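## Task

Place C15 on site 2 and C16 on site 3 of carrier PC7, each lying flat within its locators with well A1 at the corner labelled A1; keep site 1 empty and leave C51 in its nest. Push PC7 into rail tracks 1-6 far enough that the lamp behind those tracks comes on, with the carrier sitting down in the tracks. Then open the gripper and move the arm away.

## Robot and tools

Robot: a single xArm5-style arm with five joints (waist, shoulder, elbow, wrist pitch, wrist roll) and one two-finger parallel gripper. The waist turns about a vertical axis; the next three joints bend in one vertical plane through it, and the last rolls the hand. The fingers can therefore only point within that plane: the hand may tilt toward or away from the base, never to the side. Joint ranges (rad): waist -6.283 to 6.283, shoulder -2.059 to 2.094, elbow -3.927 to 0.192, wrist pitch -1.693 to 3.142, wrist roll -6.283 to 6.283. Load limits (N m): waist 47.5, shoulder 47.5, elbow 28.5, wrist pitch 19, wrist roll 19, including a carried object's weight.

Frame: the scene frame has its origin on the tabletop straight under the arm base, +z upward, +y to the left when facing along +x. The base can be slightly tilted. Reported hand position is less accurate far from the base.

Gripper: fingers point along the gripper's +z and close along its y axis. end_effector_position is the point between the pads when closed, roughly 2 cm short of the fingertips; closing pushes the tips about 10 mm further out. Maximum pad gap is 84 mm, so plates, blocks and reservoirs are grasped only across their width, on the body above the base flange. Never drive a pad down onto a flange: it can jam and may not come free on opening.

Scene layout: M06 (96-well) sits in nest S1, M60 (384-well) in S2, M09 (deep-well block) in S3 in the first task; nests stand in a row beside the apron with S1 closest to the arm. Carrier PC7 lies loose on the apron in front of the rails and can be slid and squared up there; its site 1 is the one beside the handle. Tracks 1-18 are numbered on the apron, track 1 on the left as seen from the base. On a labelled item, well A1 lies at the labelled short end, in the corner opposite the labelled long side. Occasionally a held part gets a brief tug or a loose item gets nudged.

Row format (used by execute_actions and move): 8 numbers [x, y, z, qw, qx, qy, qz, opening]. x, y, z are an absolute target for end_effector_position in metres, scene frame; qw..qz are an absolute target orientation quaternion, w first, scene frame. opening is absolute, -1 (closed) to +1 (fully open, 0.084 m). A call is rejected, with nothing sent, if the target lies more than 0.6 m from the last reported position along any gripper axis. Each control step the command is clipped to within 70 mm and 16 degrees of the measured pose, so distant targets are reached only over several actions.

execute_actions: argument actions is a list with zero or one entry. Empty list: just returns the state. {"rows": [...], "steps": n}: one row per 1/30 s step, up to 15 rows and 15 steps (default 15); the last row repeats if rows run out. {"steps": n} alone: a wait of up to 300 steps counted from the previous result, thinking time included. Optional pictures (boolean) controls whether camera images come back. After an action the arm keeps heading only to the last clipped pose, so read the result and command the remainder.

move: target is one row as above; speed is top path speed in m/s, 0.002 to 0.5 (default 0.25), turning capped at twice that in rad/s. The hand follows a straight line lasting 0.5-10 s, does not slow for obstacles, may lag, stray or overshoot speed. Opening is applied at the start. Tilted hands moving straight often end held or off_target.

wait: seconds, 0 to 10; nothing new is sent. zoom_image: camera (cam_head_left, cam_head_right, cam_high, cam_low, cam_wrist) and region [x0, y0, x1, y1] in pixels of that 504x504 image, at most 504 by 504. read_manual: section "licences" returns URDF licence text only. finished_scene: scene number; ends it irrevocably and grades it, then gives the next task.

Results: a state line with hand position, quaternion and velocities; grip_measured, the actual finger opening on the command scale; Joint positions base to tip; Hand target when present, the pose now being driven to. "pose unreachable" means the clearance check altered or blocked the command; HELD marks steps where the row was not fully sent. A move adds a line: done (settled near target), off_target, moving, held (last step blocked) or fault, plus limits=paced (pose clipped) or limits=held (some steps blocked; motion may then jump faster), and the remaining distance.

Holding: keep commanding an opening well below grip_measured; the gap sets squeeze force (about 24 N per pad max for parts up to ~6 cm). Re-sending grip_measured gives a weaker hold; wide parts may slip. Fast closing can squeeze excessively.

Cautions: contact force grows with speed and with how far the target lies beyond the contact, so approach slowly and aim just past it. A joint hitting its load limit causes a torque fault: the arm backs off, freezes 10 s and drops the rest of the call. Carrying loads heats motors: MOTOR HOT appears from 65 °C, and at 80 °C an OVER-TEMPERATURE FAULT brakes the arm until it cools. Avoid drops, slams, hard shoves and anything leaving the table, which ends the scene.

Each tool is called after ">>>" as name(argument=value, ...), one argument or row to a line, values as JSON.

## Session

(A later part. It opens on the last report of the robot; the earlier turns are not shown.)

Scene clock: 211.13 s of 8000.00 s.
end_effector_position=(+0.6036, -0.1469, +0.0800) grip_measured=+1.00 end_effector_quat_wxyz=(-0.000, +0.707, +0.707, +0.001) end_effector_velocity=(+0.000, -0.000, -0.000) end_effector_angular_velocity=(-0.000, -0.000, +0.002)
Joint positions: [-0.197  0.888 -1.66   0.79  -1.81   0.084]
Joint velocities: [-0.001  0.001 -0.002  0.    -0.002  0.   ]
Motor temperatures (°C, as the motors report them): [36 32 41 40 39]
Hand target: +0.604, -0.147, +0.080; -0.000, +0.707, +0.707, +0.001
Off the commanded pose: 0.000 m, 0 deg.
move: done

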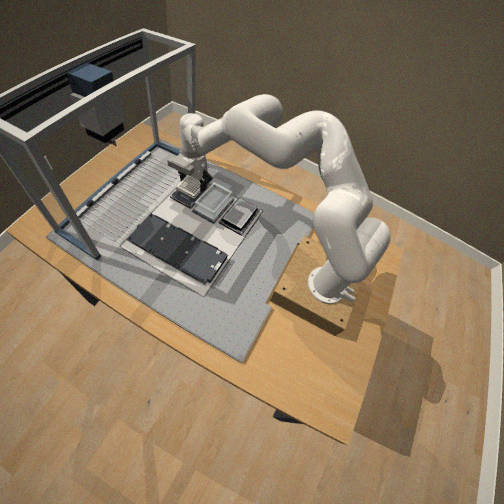

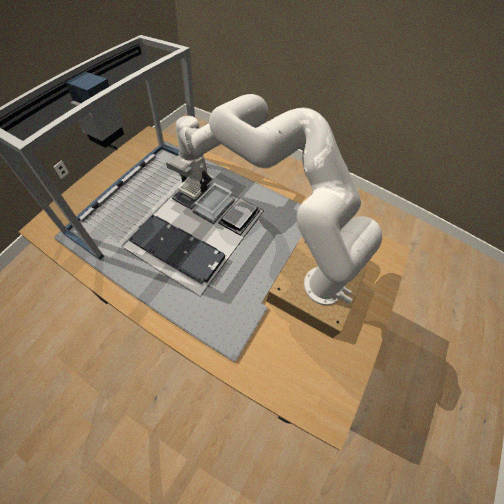

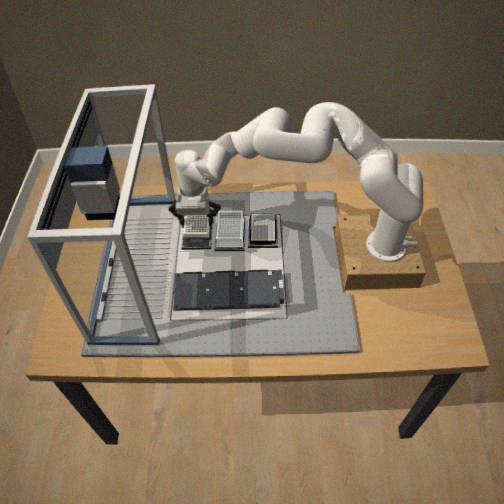

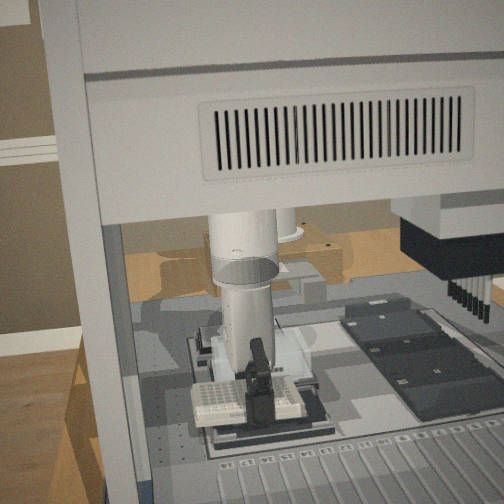

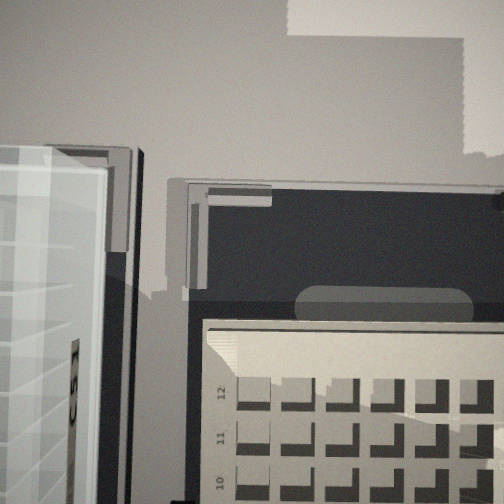

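>>> move(
  target=[0.6036,-0.1175,0.076,0,0.7071,0.7071,0,1],
  speed=0.02,
)

>>> move(
  target=[0.6036,-0.1175,0.064,0,0.7071,0.7071,0,1],
  speed=0.01,
)

>>> move(
  target=[0.6036,-0.130,0.066,0,0.7071,0.7071,0,1],
  speed=0.008,
)

>>> move(
  target=[0.6036,-0.148,0.070,0,0.7071,0.7071,0,1],
  speed=0.008,
)

Scene clock: 216.37 s of 8000.00 s.
end_effector_position=(+0.6036, -0.1176, +0.0760) grip_measured=+1.00 end_effector_quat_wxyz=(-0.000, +0.707, +0.707, +0.000) end_effector_velocity=(+0.000, -0.000, +0.000) end_effector_angular_velocity=(-0.000, -0.001, -0.002)
Joint positions: [-0.15   0.876 -1.625  0.766 -1.763  0.084]
Joint velocities: [-0.    -0.001  0.001 -0.001  0.002  0.   ]
Motor temperatures (°C, as the motors report them): [36 32 41 40 39]
Hand target: +0.604, -0.118, +0.076; -0.000, +0.707, +0.707, +0.000
Off the commanded pose: 0.000 m, 0 deg.
After step 90, 0.50 s passed at rest.
move: done

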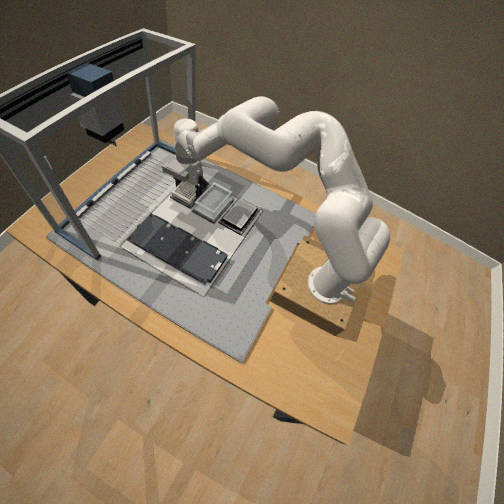

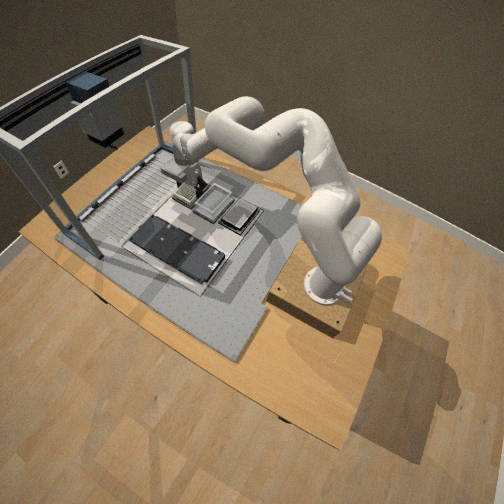

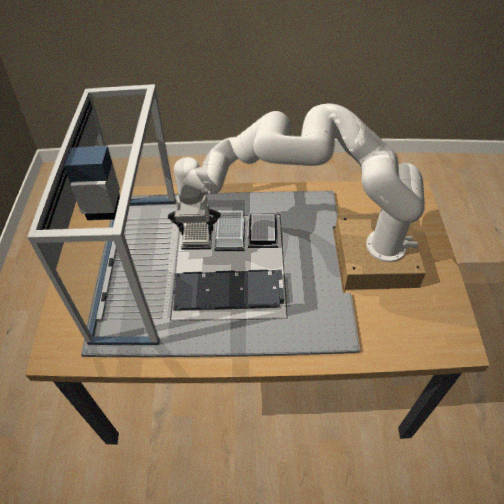

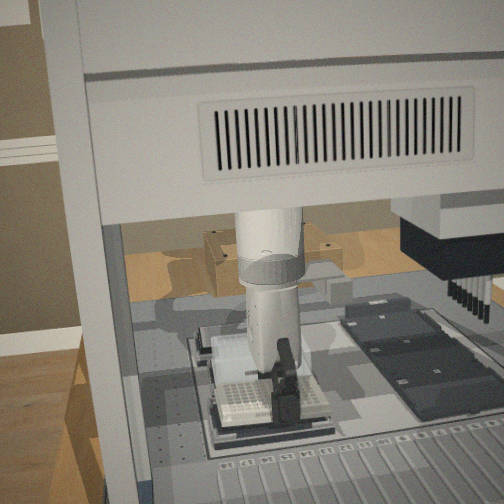

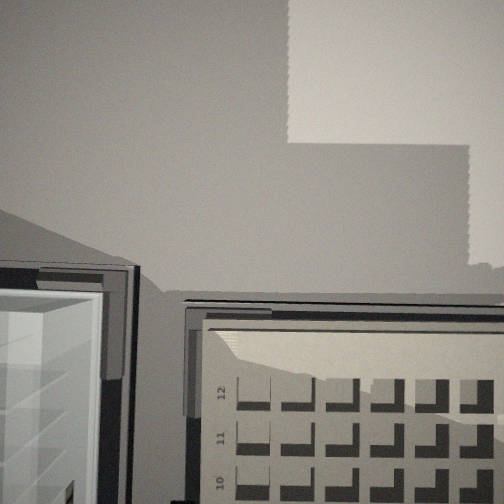

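Scene clock: 217.83 s of 8000.00 s.
end_effector_position=(+0.6042, -0.1177, +0.0661) grip_measured=+1.00 end_effector_quat_wxyz=(+0.000, +0.707, +0.707, +0.001) end_effector_velocity=(-0.000, +0.000, -0.002) end_effector_angular_velocity=(+0.000, +0.000, +0.002)
Joint positions: [-0.15   0.898 -1.632  0.75  -1.762  0.084]
Joint velocities: [ 0.     0.004 -0.    -0.003 -0.002  0.   ]
Motor temperatures (°C, as the motors report them): [36 32 41 40 39]
Hand target: +0.604, -0.117, +0.064; -0.000, +0.707, +0.707, +0.000
Off the commanded pose: 0.002 m, 0 deg.
move: done

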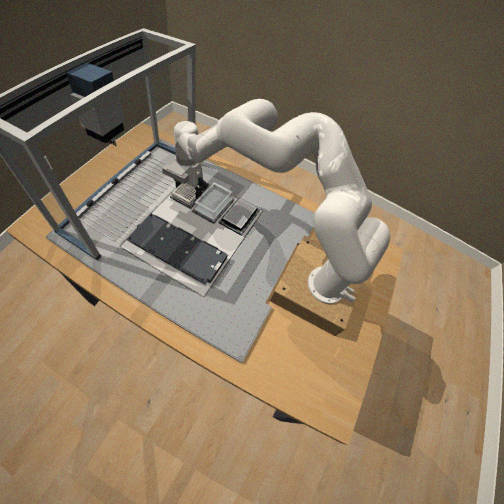

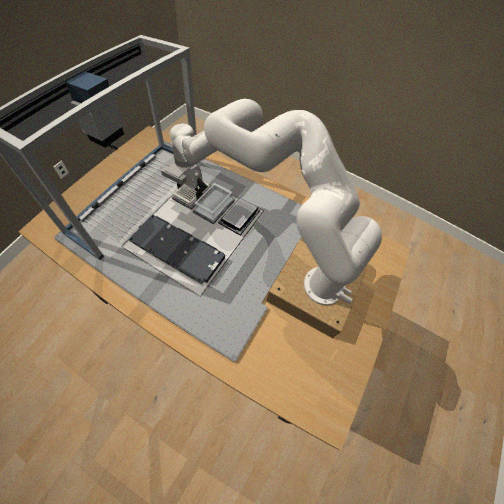

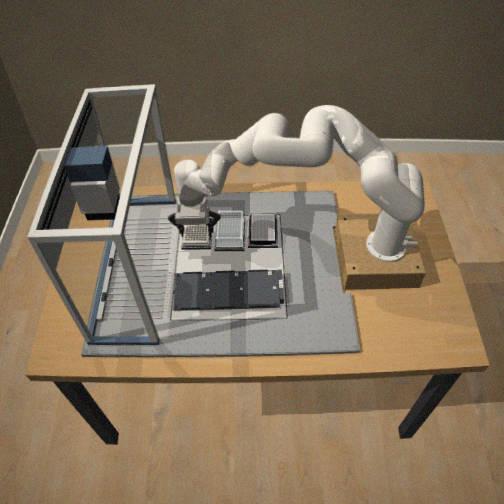

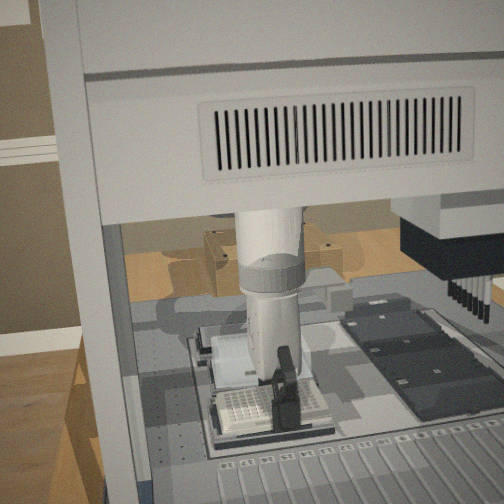

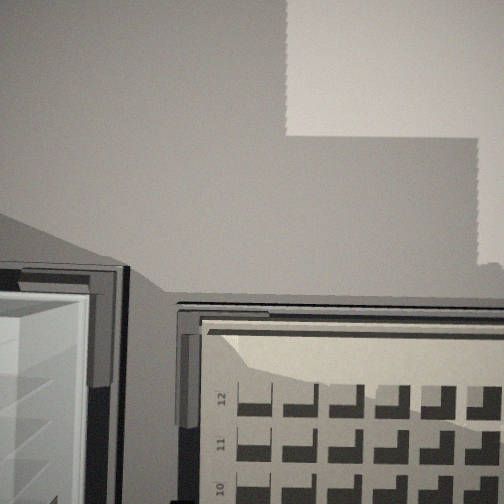

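Scene clock: 219.60 s of 8000.00 s.
end_effector_position=(+0.6042, -0.1207, +0.0658) grip_measured=+1.00 end_effector_quat_wxyz=(-0.002, +0.703, +0.711, -0.001) end_effector_velocity=(+0.000, +0.000, +0.000) end_effector_angular_velocity=(+0.000, +0.001, +0.003)
Joint positions: [-0.155  0.905 -1.644  0.762 -1.779  0.084]
Joint velocities: [ 0.     0.    -0.002  0.002 -0.003  0.   ]
Motor temperatures (°C, as the motors report them): [36 32 41 40 39]
Hand target: +0.603, -0.130, +0.066; -0.000, +0.707, +0.707, +0.000
Off the commanded pose: 0.009 m, 1 deg.
move: off_target

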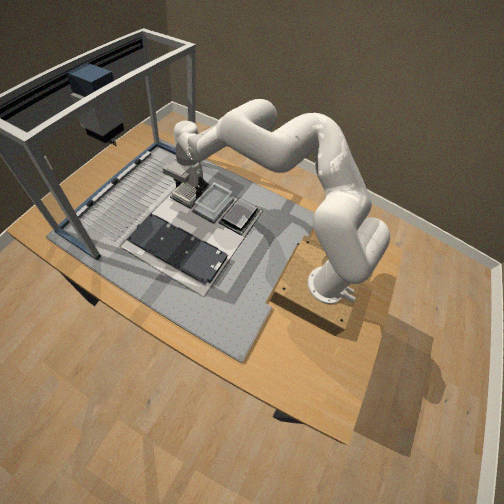

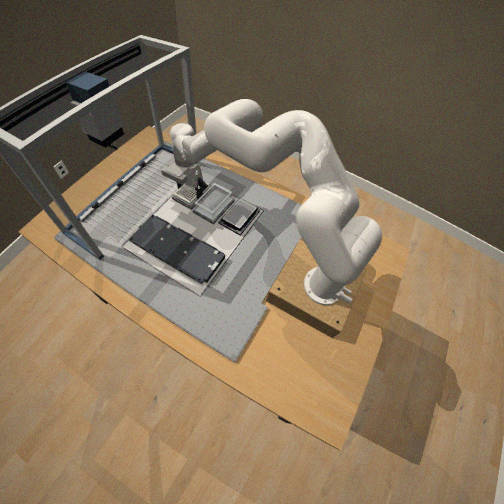

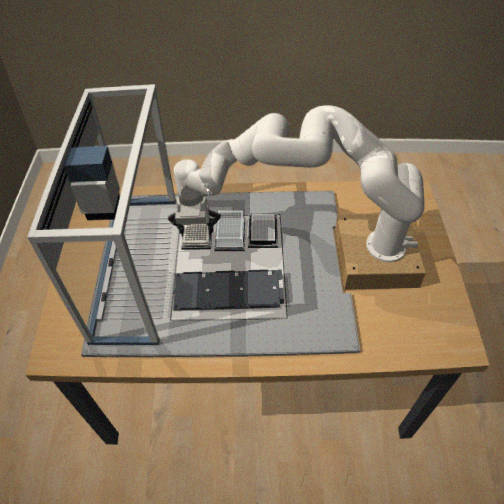

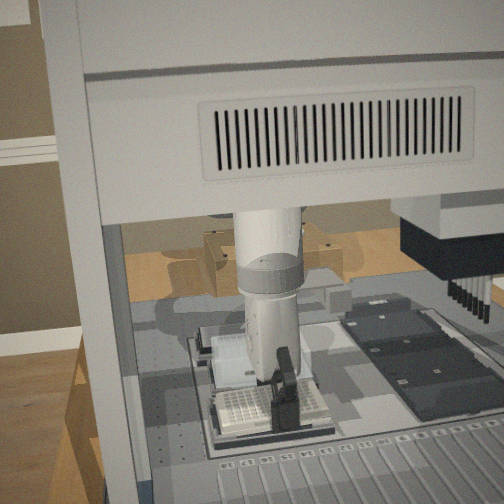

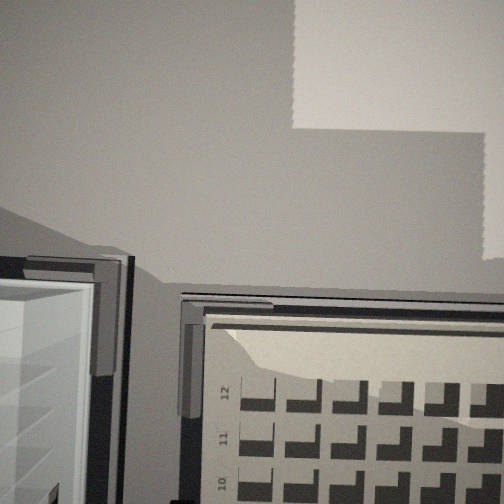

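Scene clock: 223.27 s of 8000.00 s.
end_effector_position=(+0.6051, -0.1272, +0.0688) grip_measured=+1.00 end_effector_quat_wxyz=(-0.004, +0.696, +0.718, -0.002) end_effector_velocity=(-0.001, +0.000, -0.000) end_effector_angular_velocity=(+0.001, +0.002, +0.001)
Joint positions: [-0.165  0.908 -1.662  0.78  -1.808  0.084]
Joint velocities: [ 0.     0.    -0.     0.003 -0.     0.   ]
Motor temperatures (°C, as the motors report them): [36 32 42 41 39]
Hand target: +0.603, -0.148, +0.070; -0.000, +0.707, +0.707, +0.001
Off the commanded pose: 0.021 m, 2 deg.
move: off_target

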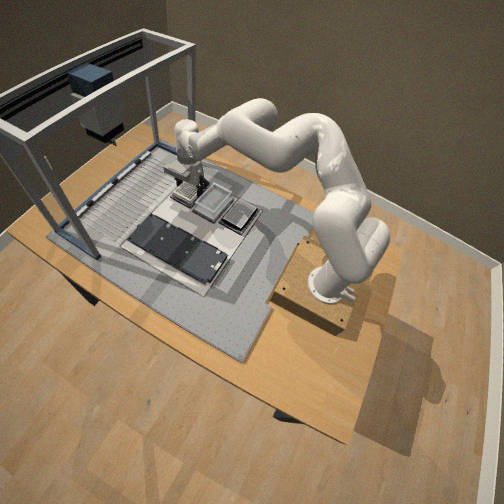

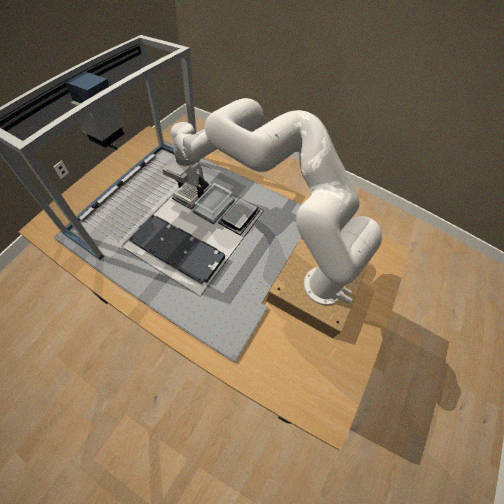

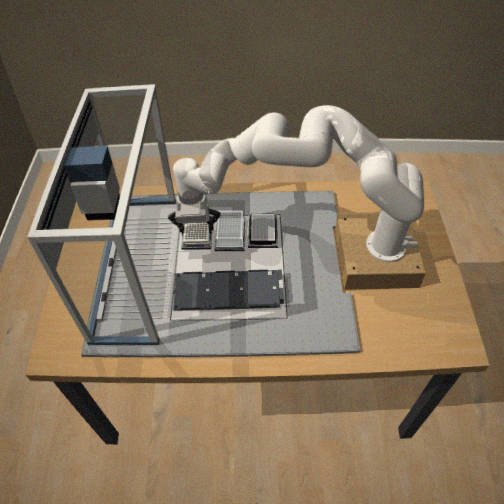

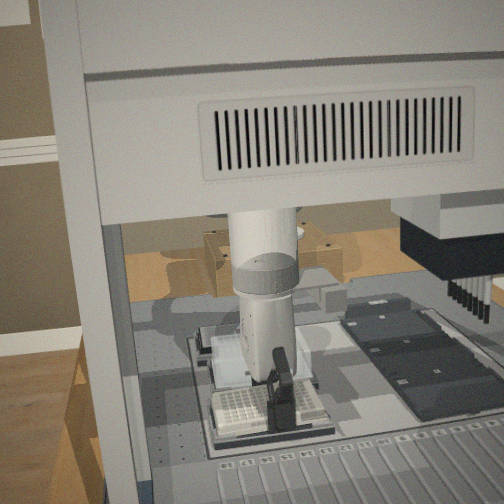

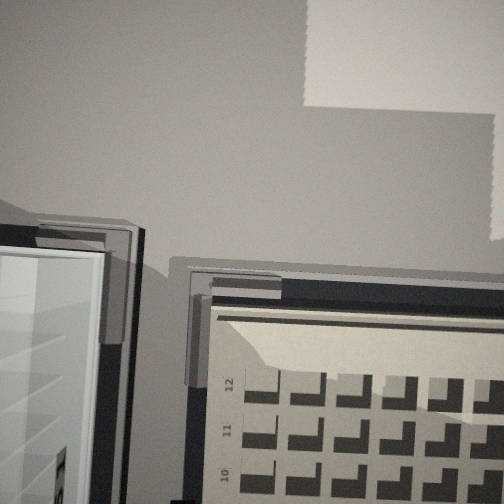

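>>> move(
  target=[0.6036,-0.158,0.073,0,0.7071,0.7071,0,1],
  speed=0.006,
)

>>> zoom_image(
  camera="cam_low",
  region=[180,320,360,460],
)

Scene clock: 230.87 s of 8000.00 s.
end_effector_position=(+0.6054, -0.1291, +0.0711) grip_measured=+1.00 end_effector_quat_wxyz=(-0.006, +0.691, +0.722, -0.003) end_effector_velocity=(-0.000, +0.000, -0.000) end_effector_angular_velocity=(+0.000, +0.001, +0.001)
Joint positions: [-0.168  0.908 -1.672  0.794 -1.825  0.084]
Joint velocities: [ 0.     0.    -0.     0.001 -0.001  0.   ]
Motor temperatures (°C, as the motors report them): [37 33 47 44 39]
Hand target: +0.603, -0.157, +0.073; -0.000, +0.707, +0.707, +0.001
Off the commanded pose: 0.029 m, 3 deg.
move: off_target

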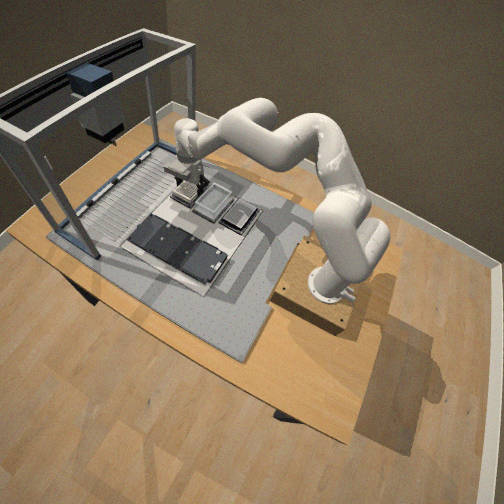

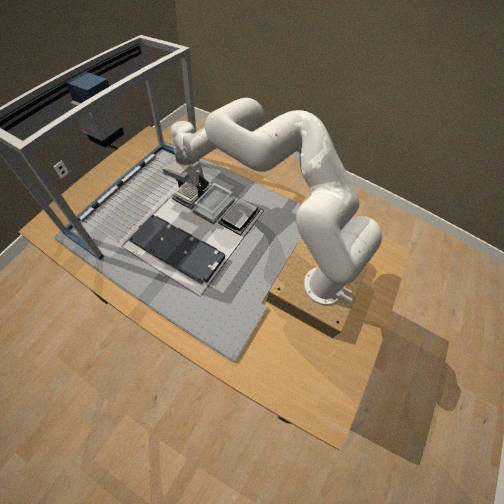

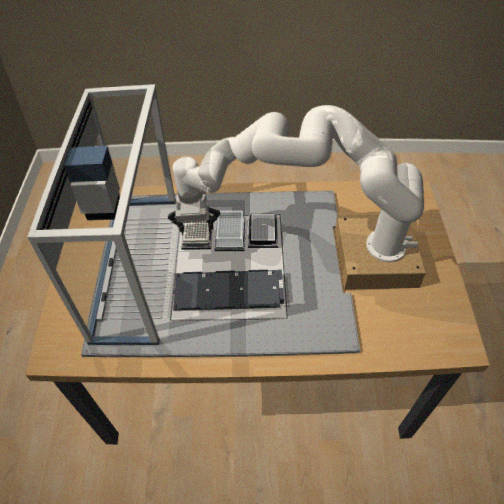

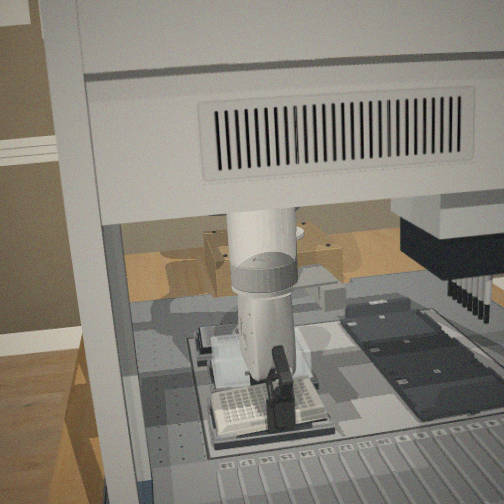

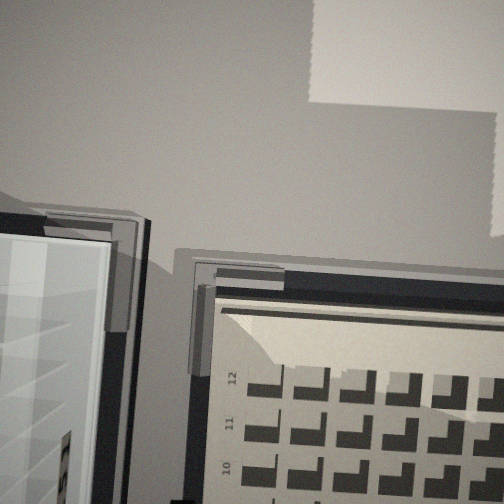

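Region (180, 320, 360, 460) of cam_low's 504x504 image, scaled by 2.800, with more detail than that image has.

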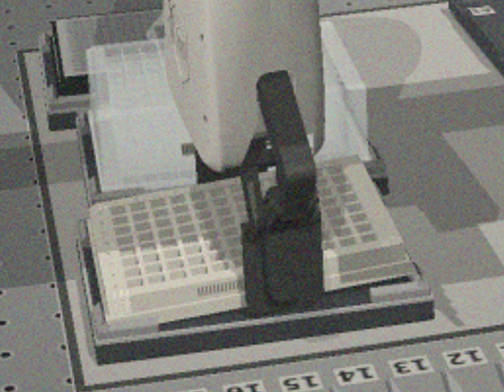

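>>> move(
  target=[0.6036,-0.150,0.084,0,0.7071,0.7071,0,1],
  speed=0.006,
)

>>> zoom_image(
  camera="cam_low",
  region=[180,320,360,460],
)

Scene clock: 237.57 s of 8000.00 s.
end_effector_position=(+0.6046, -0.1503, +0.0849) grip_measured=+1.00 end_effector_quat_wxyz=(+0.001, +0.707, +0.707, +0.001) end_effector_velocity=(-0.001, +0.000, -0.001) end_effector_angular_velocity=(+0.001, +0.002, -0.001)
Joint positions: [-0.201  0.882 -1.664  0.797 -1.815  0.084]
Joint velocities: [ 0.    -0.     0.003 -0.     0.001  0.   ]
Motor temperatures (°C, as the motors report them): [38 33 49 46 39]
Hand target: +0.604, -0.150, +0.084; -0.000, +0.707, +0.707, +0.001
Off the commanded pose: 0.001 m, 0 deg.
move: done

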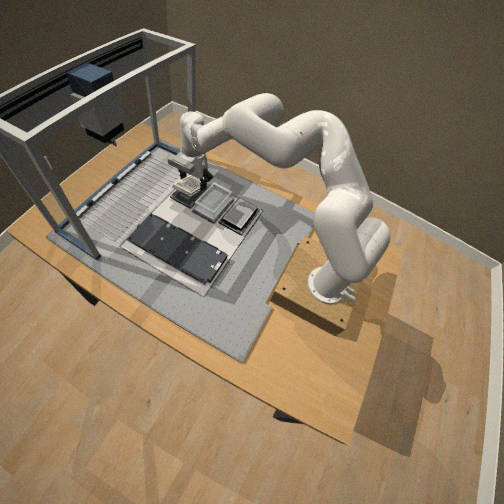

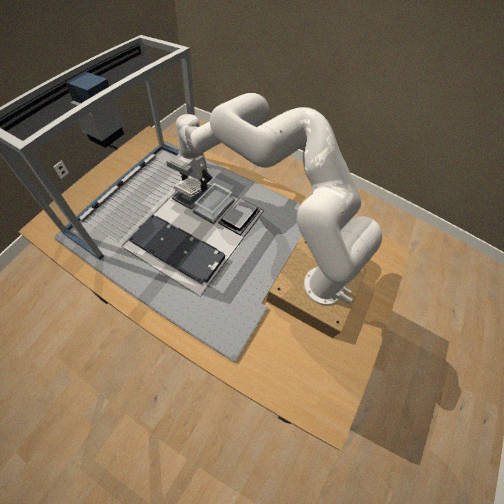

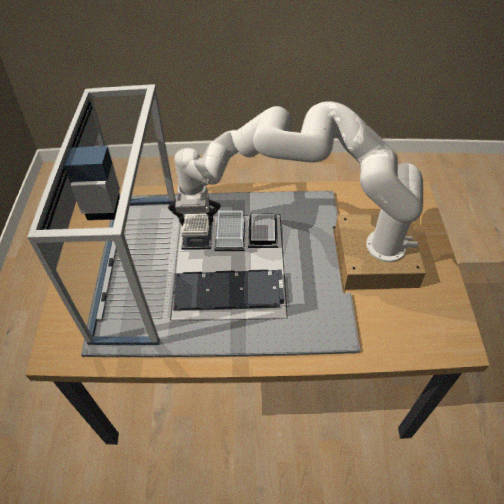

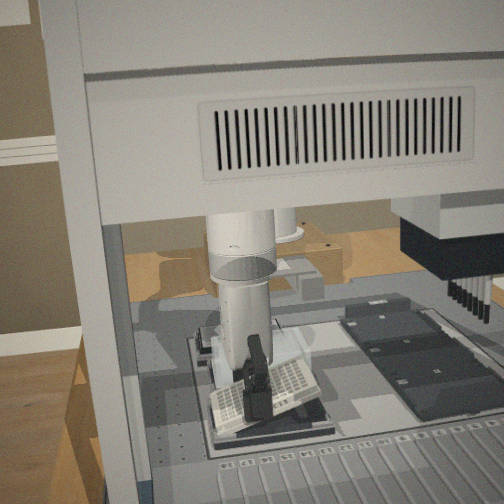

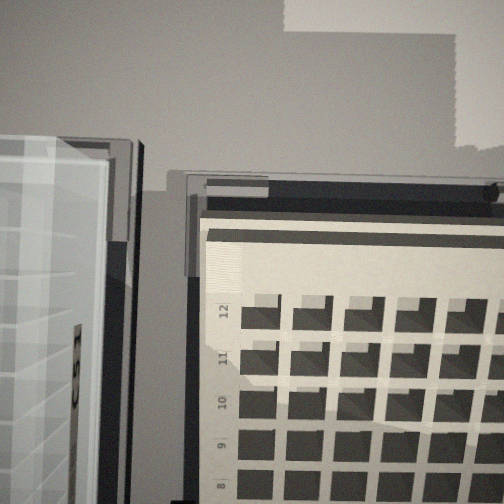

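Region (180, 320, 360, 460) of cam_low's 504x504 image, scaled by 2.800, with more detail than that image has.

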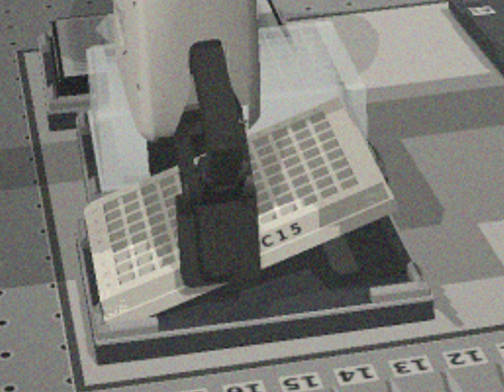

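>>> move(
  target=[0.6036,-0.175,0.087,0,0.7071,0.7071,0,1],
  speed=0.008,
)

>>> zoom_image(
  camera="cam_low",
  region=[180,320,360,460],
)

Scene clock: 244.23 s of 8000.00 s.
end_effector_position=(+0.6035, -0.1751, +0.0870) grip_measured=+1.00 end_effector_quat_wxyz=(-0.001, +0.707, +0.707, +0.001) end_effector_velocity=(-0.000, +0.000, -0.001) end_effector_angular_velocity=(+0.000, +0.001, +0.002)
Joint positions: [-0.24   0.898 -1.702  0.821 -1.853  0.084]
Joint velocities: [ 0.     0.002 -0.001  0.001 -0.002  0.   ]
Motor temperatures (°C, as the motors report them): [37 33 47 45 39]
Hand target: +0.604, -0.175, +0.087; -0.001, +0.707, +0.707, +0.001
Off the commanded pose: 0.000 m, 0 deg.
After step 90, 0.30 s passed at rest.
move: done

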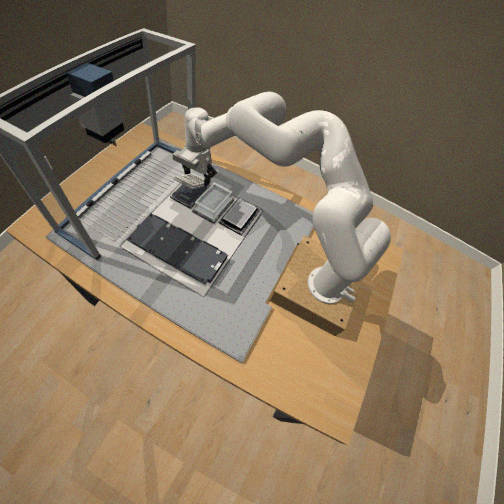

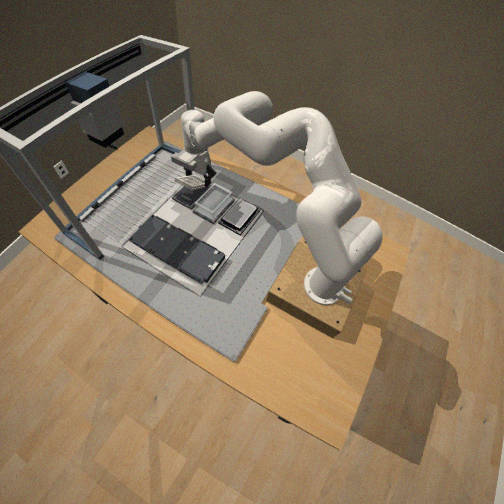

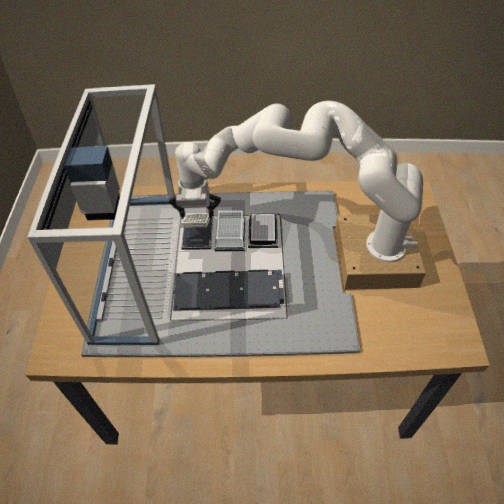

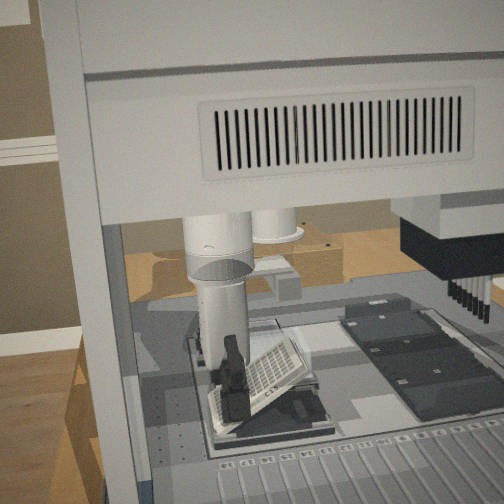

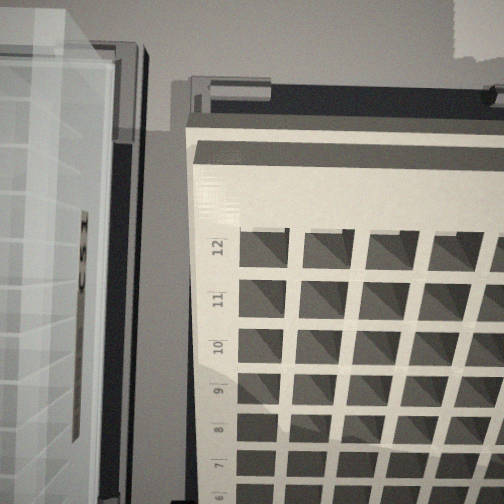

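Region (180, 320, 360, 460) of cam_low's 504x504 image, scaled by 2.800, with more detail than that image has.

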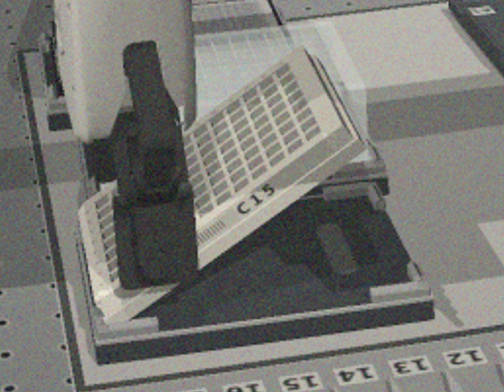

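>>> move(
  target=[0.6036,-0.170,0.075,0,0.7071,0.7071,0,1],
  speed=0.006,
)

>>> zoom_image(
  camera="cam_low",
  region=[180,320,360,460],
)

Scene clock: 250.63 s of 8000.00 s.
end_effector_position=(+0.6035, -0.1703, +0.0749) grip_measured=+1.00 end_effector_quat_wxyz=(-0.001, +0.707, +0.707, +0.001) end_effector_velocity=(+0.001, +0.000, +0.000) end_effector_angular_velocity=(-0.000, -0.002, -0.000)
Joint positions: [-0.233  0.918 -1.7    0.799 -1.845  0.084]
Joint velocities: [ 0.     0.    -0.    -0.001  0.001  0.   ]
Motor temperatures (°C, as the motors report them): [37 33 45 44 39]
Hand target: +0.604, -0.170, +0.075; -0.001, +0.707, +0.707, +0.001
Off the commanded pose: 0.000 m, 0 deg.
After step 90, 1.03 s passed at rest.
move: done

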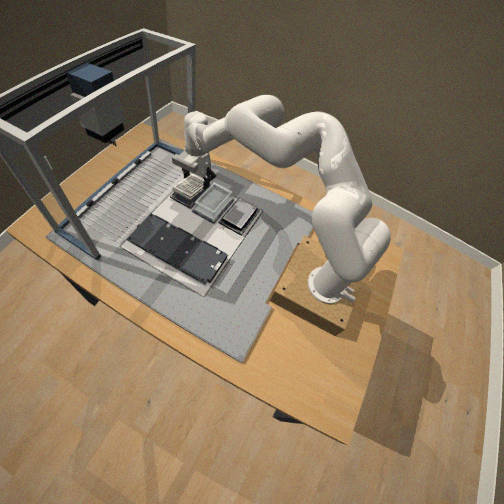

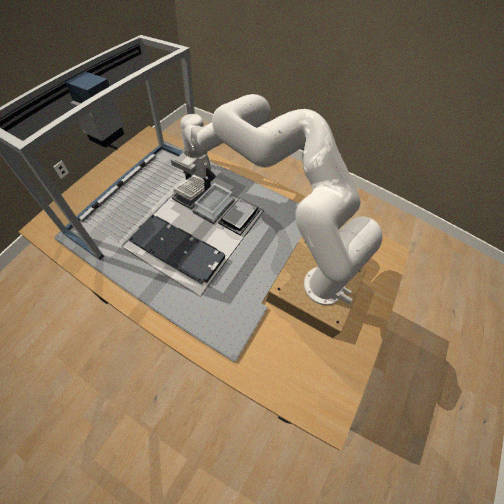

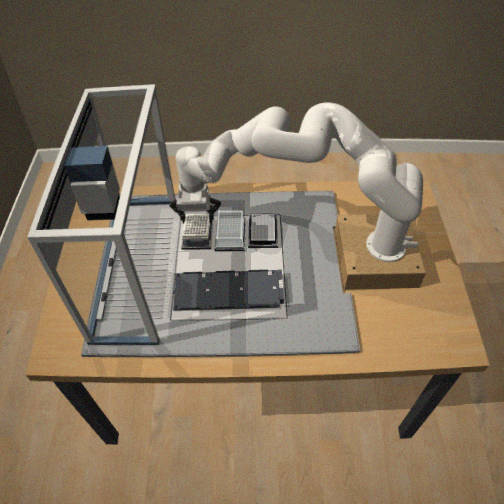

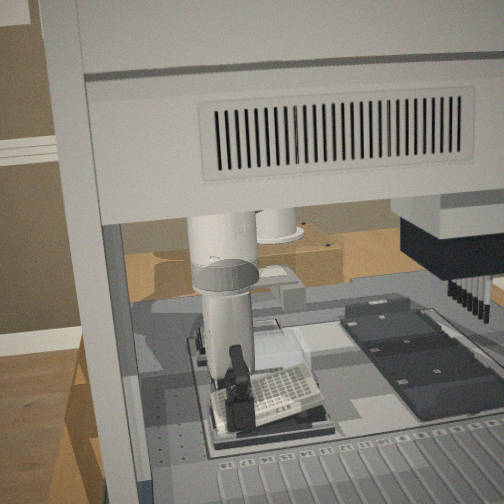

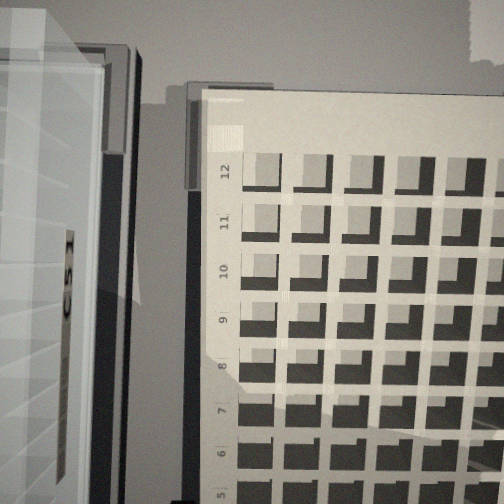

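Region (180, 320, 360, 460) of cam_low's 504x504 image, scaled by 2.800, with more detail than that image has.

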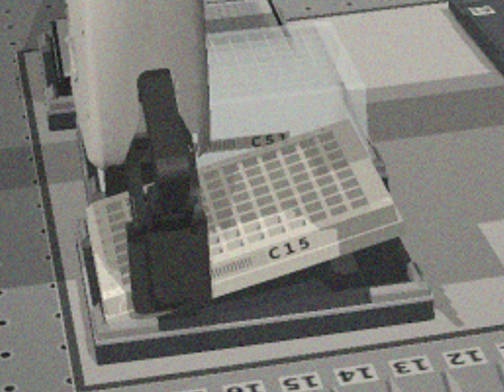

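>>> move(
  target=[0.6036,-0.205,0.076,0,0.7071,0.7071,0,1],
  speed=0.006,
)

>>> zoom_image(
  camera="cam_low",
  region=[160,320,360,460],
)

Scene clock: 258.47 s of 8000.00 s.
end_effector_position=(+0.6036, -0.2049, +0.0760) grip_measured=+1.00 end_effector_quat_wxyz=(-0.001, +0.707, +0.707, +0.001) end_effector_velocity=(+0.000, -0.000, +0.000) end_effector_angular_velocity=(+0.000, +0.000, +0.001)
Joint positions: [-0.285  0.952 -1.766  0.831 -1.898  0.084]
Joint velocities: [-0.     0.001 -0.002  0.001 -0.001  0.   ]
Motor temperatures (°C, as the motors report them): [37 33 44 44 39]
Hand target: +0.604, -0.205, +0.076; -0.001, +0.707, +0.707, +0.001
Off the commanded pose: 0.000 m, 0 deg.
move: done

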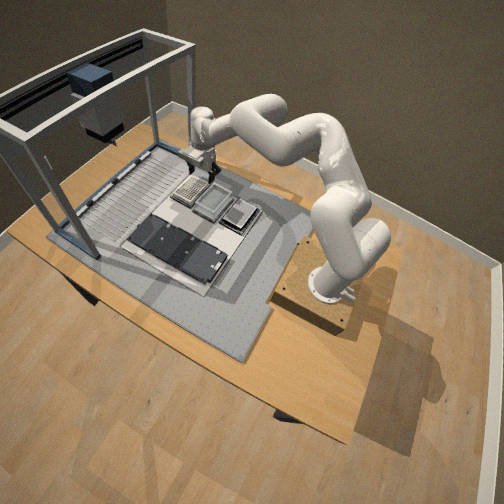

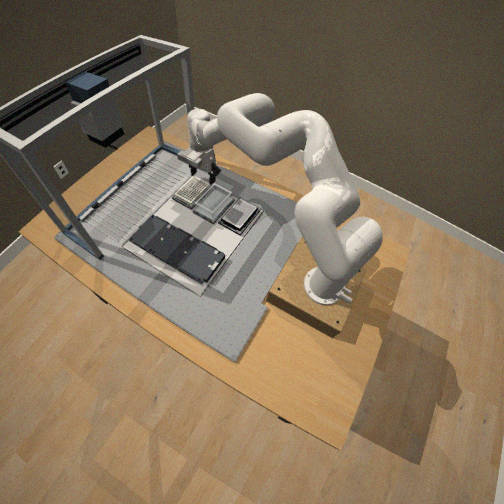

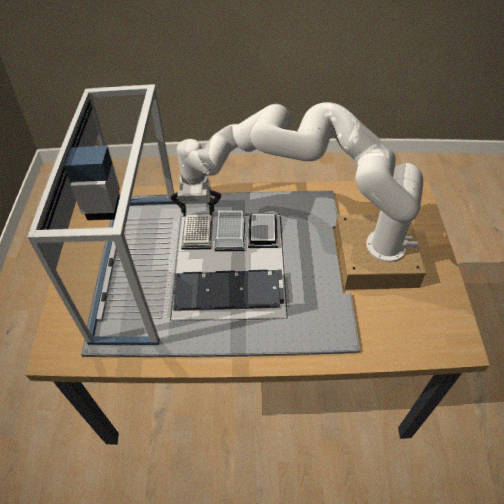

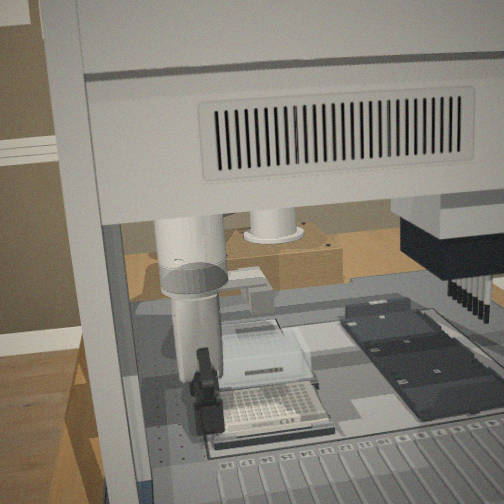

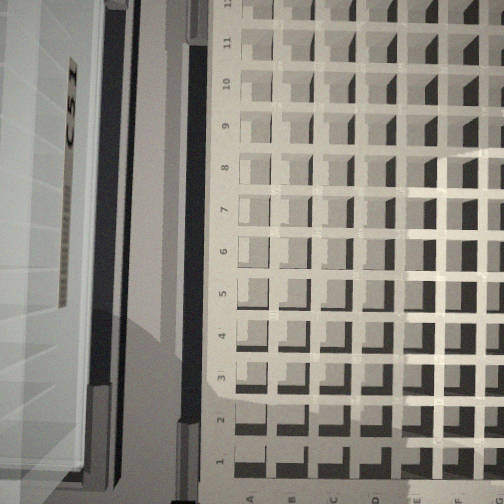

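Region (160, 320, 360, 460) of cam_low's 504x504 image, scaled by 2.520, with more detail than that image has; it fills the top 353 rows of this view, and the rest is white.

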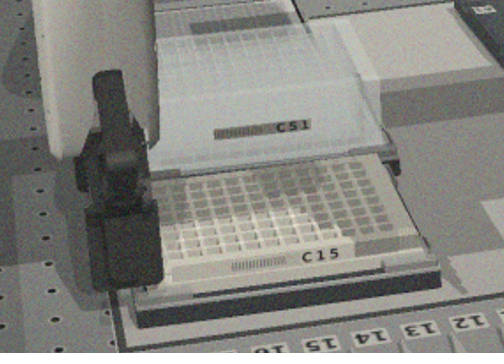

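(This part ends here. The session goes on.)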